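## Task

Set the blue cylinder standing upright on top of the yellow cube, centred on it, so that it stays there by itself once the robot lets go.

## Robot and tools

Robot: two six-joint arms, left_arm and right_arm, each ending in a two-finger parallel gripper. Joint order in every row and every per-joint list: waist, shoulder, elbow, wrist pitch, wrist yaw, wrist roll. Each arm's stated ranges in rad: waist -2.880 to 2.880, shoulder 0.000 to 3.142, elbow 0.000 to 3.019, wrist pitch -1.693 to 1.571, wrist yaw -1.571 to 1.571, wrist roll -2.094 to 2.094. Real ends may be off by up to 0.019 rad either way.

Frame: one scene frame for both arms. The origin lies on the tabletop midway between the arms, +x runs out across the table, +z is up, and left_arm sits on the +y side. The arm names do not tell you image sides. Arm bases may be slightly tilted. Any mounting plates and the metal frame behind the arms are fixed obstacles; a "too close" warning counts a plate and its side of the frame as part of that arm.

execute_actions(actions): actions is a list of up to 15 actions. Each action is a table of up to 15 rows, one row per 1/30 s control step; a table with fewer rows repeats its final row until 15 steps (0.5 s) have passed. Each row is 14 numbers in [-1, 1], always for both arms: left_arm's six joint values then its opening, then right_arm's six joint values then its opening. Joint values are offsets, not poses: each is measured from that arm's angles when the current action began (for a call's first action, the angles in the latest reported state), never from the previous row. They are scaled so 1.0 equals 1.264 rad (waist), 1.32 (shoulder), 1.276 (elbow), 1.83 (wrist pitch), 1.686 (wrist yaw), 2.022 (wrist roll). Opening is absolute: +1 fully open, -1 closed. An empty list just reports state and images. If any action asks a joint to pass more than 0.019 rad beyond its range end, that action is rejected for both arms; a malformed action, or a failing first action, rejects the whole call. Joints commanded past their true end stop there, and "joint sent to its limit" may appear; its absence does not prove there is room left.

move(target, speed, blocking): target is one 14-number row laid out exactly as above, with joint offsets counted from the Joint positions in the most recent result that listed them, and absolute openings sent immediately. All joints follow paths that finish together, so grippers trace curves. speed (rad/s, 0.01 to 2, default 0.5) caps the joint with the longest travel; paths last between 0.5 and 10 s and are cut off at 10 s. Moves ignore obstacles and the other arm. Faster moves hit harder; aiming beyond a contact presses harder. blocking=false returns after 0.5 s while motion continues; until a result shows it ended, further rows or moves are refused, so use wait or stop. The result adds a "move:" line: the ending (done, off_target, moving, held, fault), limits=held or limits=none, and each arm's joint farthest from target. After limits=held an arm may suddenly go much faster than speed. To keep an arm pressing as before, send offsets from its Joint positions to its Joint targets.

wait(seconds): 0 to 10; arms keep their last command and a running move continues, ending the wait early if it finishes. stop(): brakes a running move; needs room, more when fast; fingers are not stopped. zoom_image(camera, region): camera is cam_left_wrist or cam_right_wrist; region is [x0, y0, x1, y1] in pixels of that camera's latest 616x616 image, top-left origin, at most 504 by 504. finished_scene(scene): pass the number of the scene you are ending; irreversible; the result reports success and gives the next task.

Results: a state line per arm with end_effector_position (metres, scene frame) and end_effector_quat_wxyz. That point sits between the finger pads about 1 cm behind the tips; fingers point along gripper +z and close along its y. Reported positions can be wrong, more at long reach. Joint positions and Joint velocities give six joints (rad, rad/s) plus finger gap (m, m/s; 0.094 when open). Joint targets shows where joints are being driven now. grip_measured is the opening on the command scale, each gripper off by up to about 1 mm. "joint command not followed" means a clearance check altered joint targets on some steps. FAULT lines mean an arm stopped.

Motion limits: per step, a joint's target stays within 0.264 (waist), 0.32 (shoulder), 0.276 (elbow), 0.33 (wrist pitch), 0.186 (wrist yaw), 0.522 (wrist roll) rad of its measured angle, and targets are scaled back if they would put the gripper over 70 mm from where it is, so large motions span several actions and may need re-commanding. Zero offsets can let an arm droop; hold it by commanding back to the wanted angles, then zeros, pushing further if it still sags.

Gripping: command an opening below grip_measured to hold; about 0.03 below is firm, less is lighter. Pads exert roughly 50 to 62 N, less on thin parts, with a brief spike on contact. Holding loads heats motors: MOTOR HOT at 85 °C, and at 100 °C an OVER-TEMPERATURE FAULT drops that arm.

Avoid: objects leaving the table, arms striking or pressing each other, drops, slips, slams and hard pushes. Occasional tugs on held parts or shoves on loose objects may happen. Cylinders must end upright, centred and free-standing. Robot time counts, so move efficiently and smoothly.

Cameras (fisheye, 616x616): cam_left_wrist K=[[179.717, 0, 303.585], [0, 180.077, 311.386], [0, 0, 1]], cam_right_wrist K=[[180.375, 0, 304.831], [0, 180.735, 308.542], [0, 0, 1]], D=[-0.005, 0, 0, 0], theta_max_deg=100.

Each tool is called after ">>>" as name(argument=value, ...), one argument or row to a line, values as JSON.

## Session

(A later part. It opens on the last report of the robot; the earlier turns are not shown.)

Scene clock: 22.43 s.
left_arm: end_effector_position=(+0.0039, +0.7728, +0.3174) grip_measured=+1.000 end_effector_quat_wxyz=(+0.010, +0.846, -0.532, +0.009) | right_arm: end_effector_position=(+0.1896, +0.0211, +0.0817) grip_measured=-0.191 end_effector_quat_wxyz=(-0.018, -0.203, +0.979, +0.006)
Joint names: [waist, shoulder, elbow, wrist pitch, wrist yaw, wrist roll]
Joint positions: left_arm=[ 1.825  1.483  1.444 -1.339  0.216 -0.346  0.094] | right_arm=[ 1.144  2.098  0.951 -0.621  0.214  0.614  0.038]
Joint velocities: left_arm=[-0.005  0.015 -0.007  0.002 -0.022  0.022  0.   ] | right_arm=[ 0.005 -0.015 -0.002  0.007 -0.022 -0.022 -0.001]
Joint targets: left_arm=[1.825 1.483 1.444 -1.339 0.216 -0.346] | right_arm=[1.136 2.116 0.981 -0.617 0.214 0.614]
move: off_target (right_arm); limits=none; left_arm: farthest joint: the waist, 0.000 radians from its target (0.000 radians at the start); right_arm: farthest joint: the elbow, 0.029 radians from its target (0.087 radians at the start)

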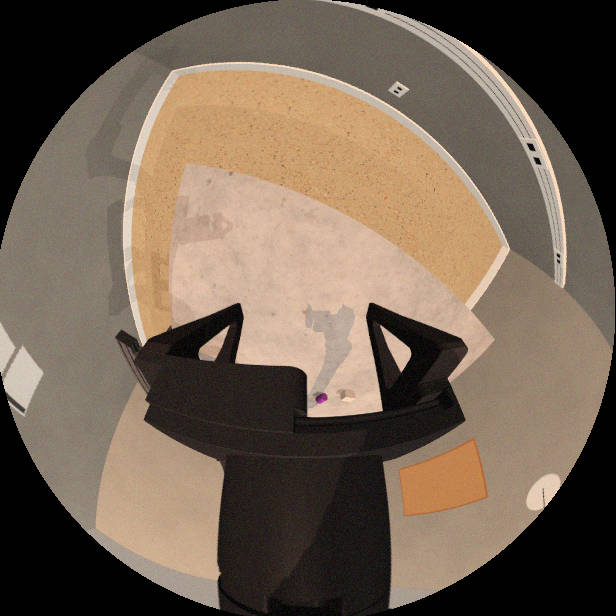

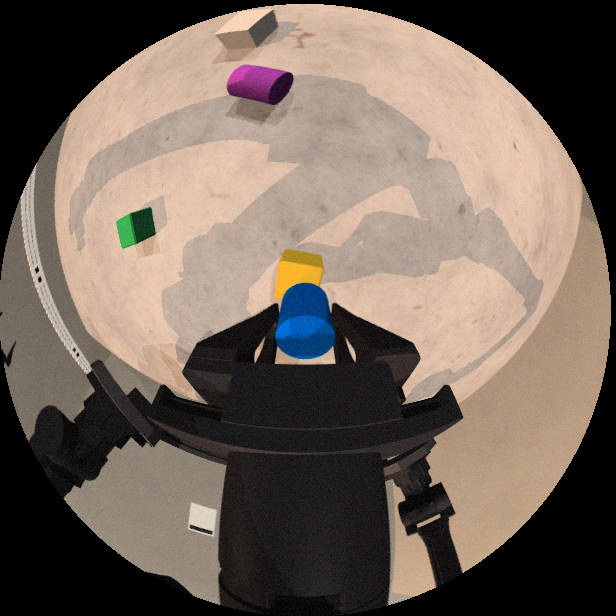

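>>> move(
  target=[0,0,0,0,0,0,1,-0.016,0.014,0.048,-0.016,0,0,-0.26],
  speed=0.2,
)

>>> zoom_image(
  camera="cam_right_wrist",
  region=[230,210,390,370],
)

Scene clock: 23.63 s.
left_arm: end_effector_position=(+0.0039, +0.7728, +0.3174) grip_measured=+1.000 end_effector_quat_wxyz=(+0.010, +0.846, -0.532, +0.009) | right_arm: end_effector_position=(+0.2015, +0.0299, +0.0881) grip_measured=-0.191 end_effector_quat_wxyz=(-0.015, -0.197, +0.980, +0.010)
Joint names: [waist, shoulder, elbow, wrist pitch, wrist yaw, wrist roll]
Joint positions: left_arm=[ 1.825  1.483  1.444 -1.339  0.216 -0.346  0.094] | right_arm=[ 1.134  2.098  0.986 -0.642  0.214  0.614  0.038]
Joint velocities: left_arm=[-0.005  0.005 -0.007 -0.012  0.007  0.037  0.   ] | right_arm=[-0.015 -0.005 -0.002 -0.007 -0.007 -0.11  -0.001]
Joint targets: left_arm=[1.825 1.483 1.444 -1.339 0.216 -0.346] | right_arm=[1.123 2.117 1.012 -0.650 0.214 0.614]
move: off_target (right_arm); limits=none; left_arm: farthest joint: the waist, 0.000 radians from its target (0.000 radians at the start); right_arm: farthest joint: the elbow, 0.026 radians from its target (0.061 radians at the start)

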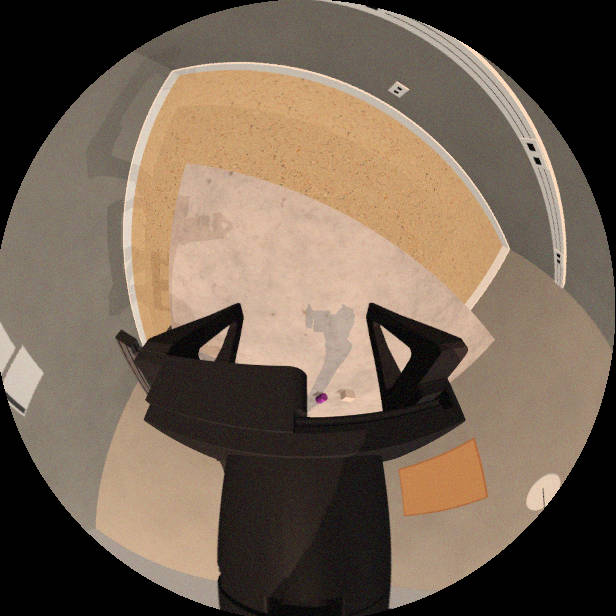

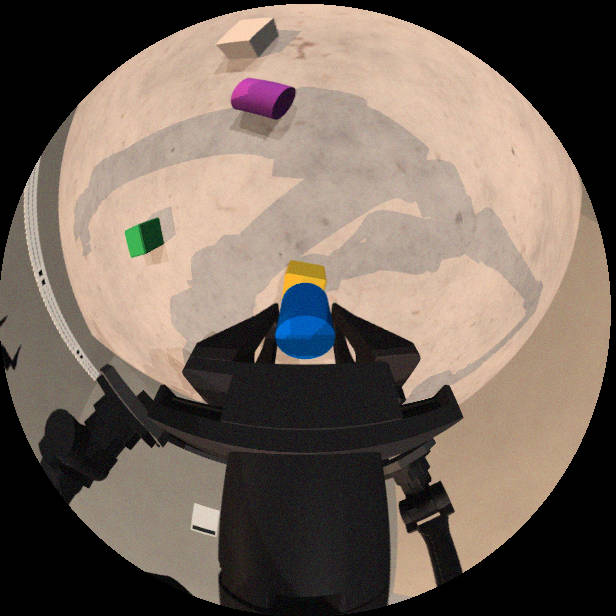

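Region (230, 210, 390, 370) of cam_right_wrist's 616x616 image, scaled by 3.150, with more detail than that image has.

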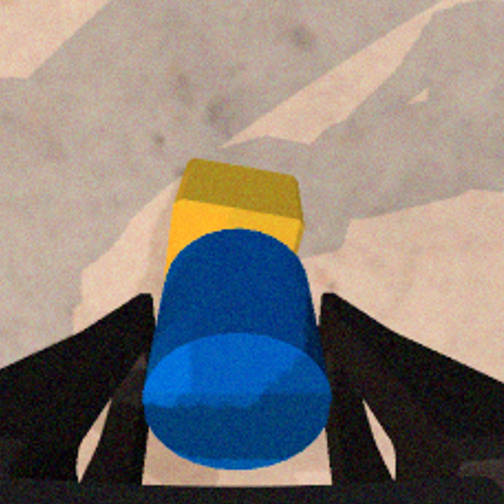

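>>> move(
  target=[0,0,0,0,0,0,1,-0.01,0.064,0.018,0.034,0,0,-0.26],
  speed=0.12,
)

>>> zoom_image(
  camera="cam_right_wrist",
  region=[230,210,390,370],
)

Scene clock: 25.13 s.
left_arm: end_effector_position=(+0.0039, +0.7728, +0.3174) grip_measured=+1.000 end_effector_quat_wxyz=(+0.010, +0.846, -0.532, +0.009) | right_arm: end_effector_position=(+0.1971, +0.0332, +0.0662) grip_measured=-0.191 end_effector_quat_wxyz=(-0.016, -0.198, +0.980, +0.009)
Joint names: [waist, shoulder, elbow, wrist pitch, wrist yaw, wrist roll]
Joint positions: left_arm=[ 1.825  1.483  1.444 -1.339  0.216 -0.346  0.094] | right_arm=[ 1.134  2.153  0.988 -0.592  0.214  0.614  0.038]
Joint velocities: left_arm=[-0.005 -0.005 -0.007 -0.002 -0.066 -0.037  0.   ] | right_arm=[-0.005 -0.015 -0.017  0.007 -0.007  0.022 -0.001]
Joint targets: left_arm=[1.825 1.483 1.444 -1.339 0.216 -0.346] | right_arm=[1.122 2.183 1.009 -0.579 0.213 0.614]
move: off_target (right_arm); limits=none; left_arm: farthest joint: the waist, 0.000 radians from its target (0.000 radians at the start); right_arm: farthest joint: the shoulder, 0.030 radians from its target (0.084 radians at the start)

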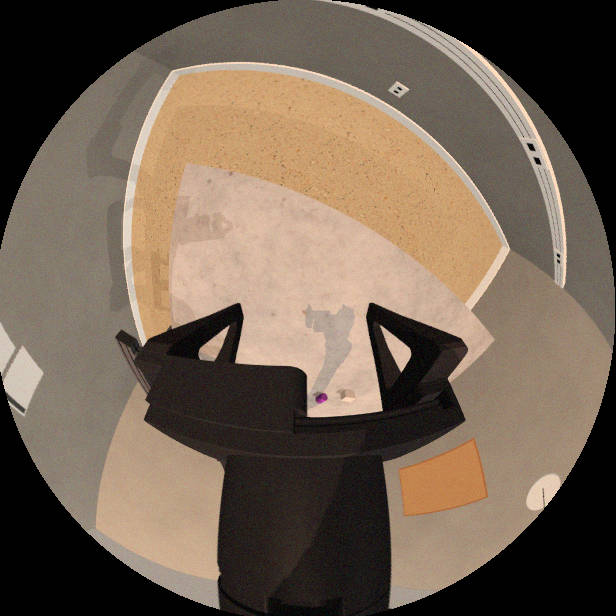

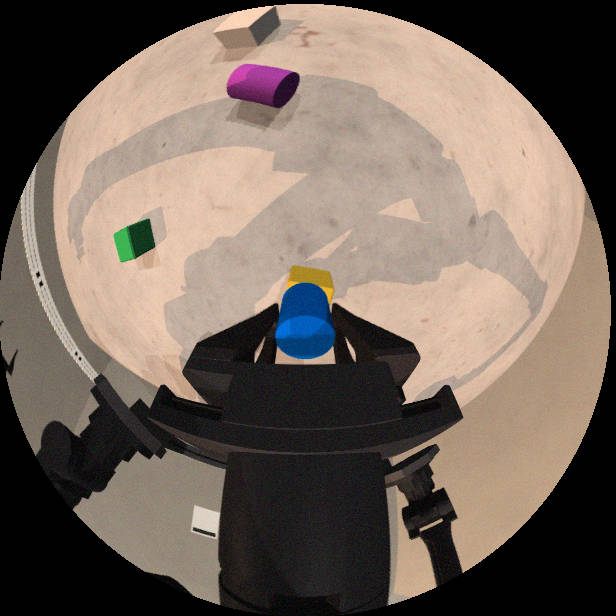

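Region (230, 210, 390, 370) of cam_right_wrist's 616x616 image, scaled by 3.150, with more detail than that image has.

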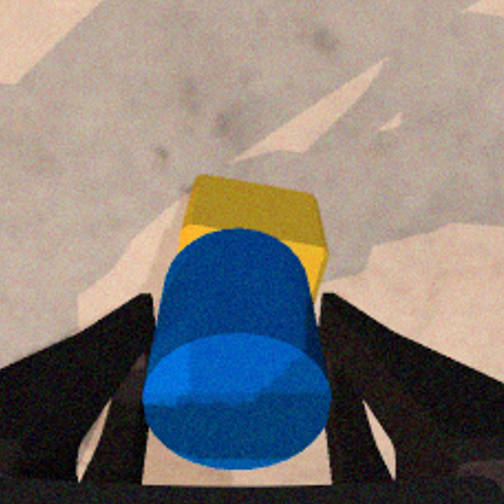

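>>> move(
  target=[0,0,0,0,0,0,1,0,0.02,0,0,0,0,-0.26],
  speed=0.1,
)

>>> move(
  target=[0,0,0,0,0,0,1,0,0,0,0,0,0,0.3],
)

>>> move(
  target=[0,0,0,0,0,0,1,0.015,-0.16,0,-0.11,0,0,0.3],
)

>>> zoom_image(
  camera="cam_right_wrist",
  region=[230,200,390,360],
)

Scene clock: 26.30 s.
left_arm: end_effector_position=(+0.0039, +0.7728, +0.3174) grip_measured=+1.000 end_effector_quat_wxyz=(+0.010, +0.846, -0.532, +0.009) | right_arm: end_effector_position=(+0.1971, +0.0332, +0.0662) grip_measured=-0.191 end_effector_quat_wxyz=(-0.016, -0.198, +0.980, +0.009)
Joint names: [waist, shoulder, elbow, wrist pitch, wrist yaw, wrist roll]
Joint positions: left_arm=[ 1.825  1.483  1.444 -1.339  0.216 -0.346  0.094] | right_arm=[ 1.134  2.153  0.988 -0.592  0.214  0.614  0.038]
Joint velocities: left_arm=[-0.005 -0.024 -0.007 -0.007 -0.037  0.037  0.   ] | right_arm=[ 0.005  0.005 -0.007 -0.007 -0.037 -0.139 -0.   ]
Joint targets: left_arm=[1.825 1.483 1.444 -1.339 0.216 -0.346] | right_arm=[1.134 2.179 0.988 -0.592 0.214 0.614]
move: off_target (right_arm); limits=none; left_arm: farthest joint: the waist, 0.000 radians from its target (0.000 radians at the start); right_arm: farthest joint: the shoulder, 0.027 radians from its target (0.027 radians at the start)

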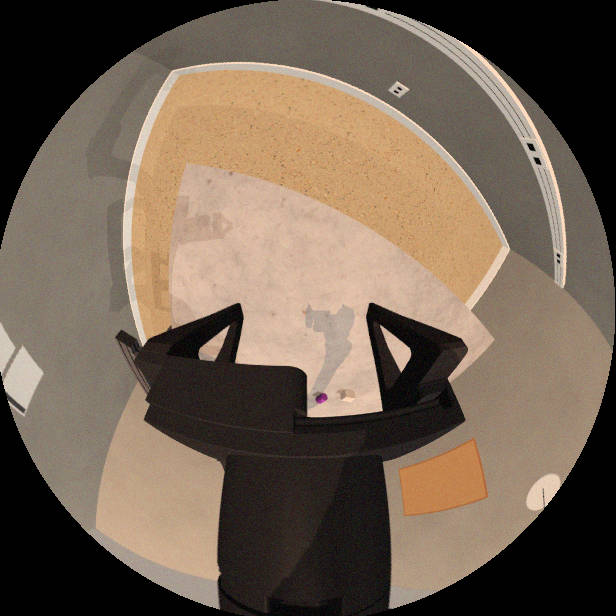

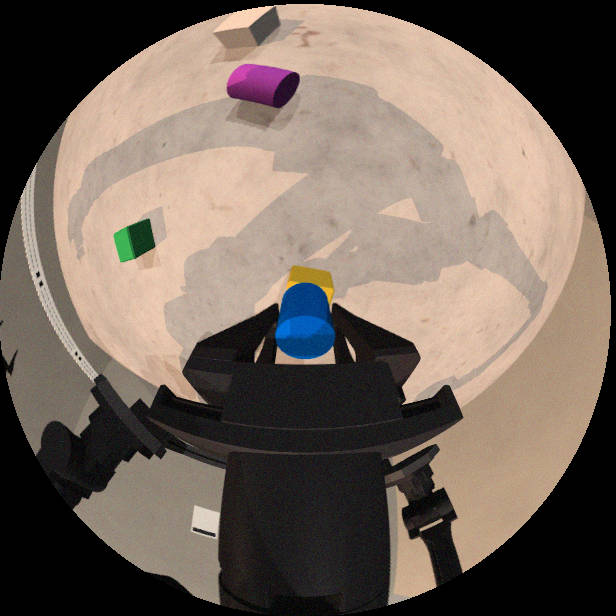

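Scene clock: 26.80 s.
left_arm: end_effector_position=(+0.0039, +0.7728, +0.3174) grip_measured=+1.000 end_effector_quat_wxyz=(+0.010, +0.846, -0.532, +0.009) | right_arm: end_effector_position=(+0.1971, +0.0332, +0.0662) grip_measured=+0.298 end_effector_quat_wxyz=(-0.016, -0.198, +0.980, +0.009)
Joint names: [waist, shoulder, elbow, wrist pitch, wrist yaw, wrist roll]
Joint positions: left_arm=[ 1.825  1.483  1.444 -1.339  0.216 -0.346  0.094] | right_arm=[ 1.134  2.153  0.988 -0.592  0.214  0.614  0.061]
Joint velocities: left_arm=[-0.005  0.005  0.007 -0.007 -0.037 -0.022  0.   ] | right_arm=[-0.015  0.005  0.007 -0.002 -0.066 -0.051 -0.   ]
Joint targets: left_arm=[1.825 1.483 1.444 -1.339 0.216 -0.346] | right_arm=[1.134 2.153 0.988 -0.592 0.214 0.614]
move: done; limits=none; left_arm: farthest joint: the waist, 0.000 radians from its target (0.000 radians at the start); right_arm: farthest joint: the waist, 0.000 radians from its target (0.000 radians at the start)

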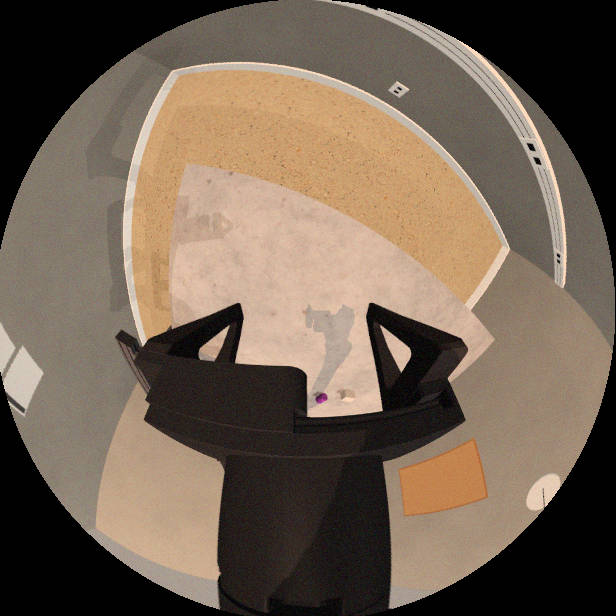

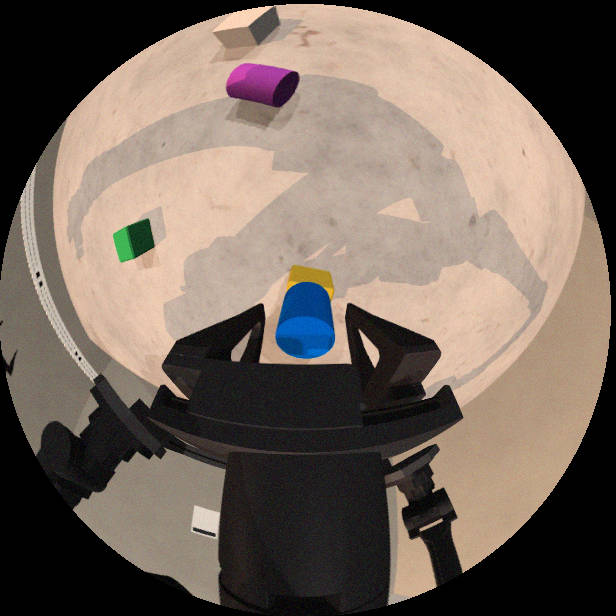

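Scene clock: 27.73 s.
left_arm: end_effector_position=(+0.0039, +0.7728, +0.3174) grip_measured=+1.000 end_effector_quat_wxyz=(+0.010, +0.846, -0.532, +0.009) | right_arm: end_effector_position=(+0.2106, +0.0209, +0.1583) grip_measured=+0.298 end_effector_quat_wxyz=(-0.004, -0.200, +0.980, +0.020)
Joint names: [waist, shoulder, elbow, wrist pitch, wrist yaw, wrist roll]
Joint positions: left_arm=[ 1.825  1.483  1.444 -1.339  0.216 -0.346  0.094] | right_arm=[ 1.147  1.929  0.988 -0.785  0.214  0.614  0.061]
Joint velocities: left_arm=[-0.005 -0.015  0.012  0.007  0.007  0.051  0.   ] | right_arm=[ 0.005 -0.015 -0.007  0.017 -0.022  0.051 -0.001]
Joint targets: left_arm=[1.825 1.483 1.444 -1.339 0.216 -0.346] | right_arm=[1.153 1.942 0.988 -0.793 0.214 0.614]
move: done; limits=none; left_arm: farthest joint: the waist, 0.000 radians from its target (0.000 radians at the start); right_arm: farthest joint: the shoulder, 0.013 radians from its target (0.211 radians at the start)

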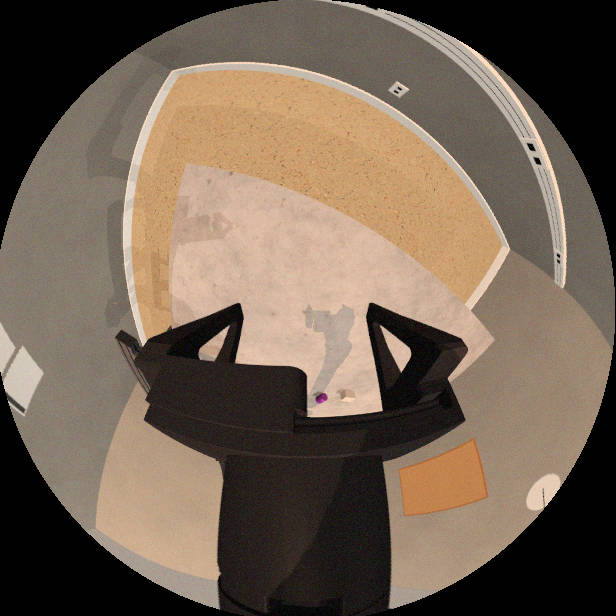

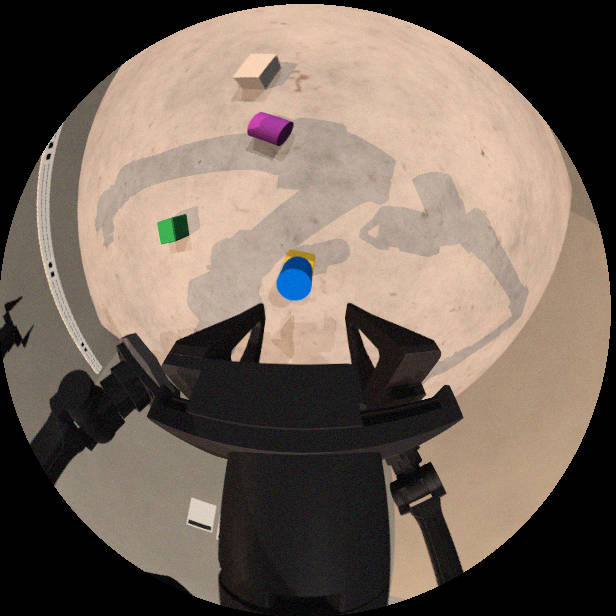

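Region (230, 200, 390, 360) of cam_right_wrist's 616x616 image, scaled by 3.150, with more detail than that image has.

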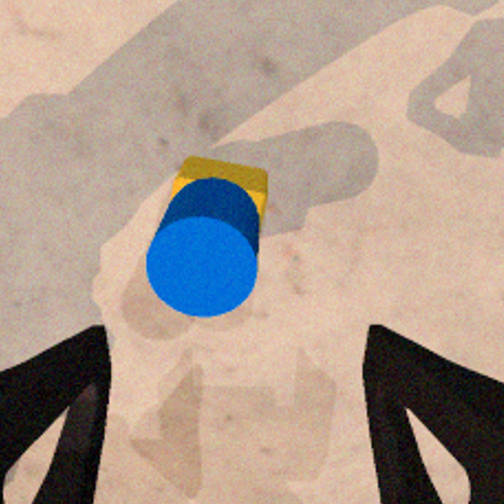

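Looks centred.

>>> finished_scene(
  scene=2,
)

The scene is finished: the task was done.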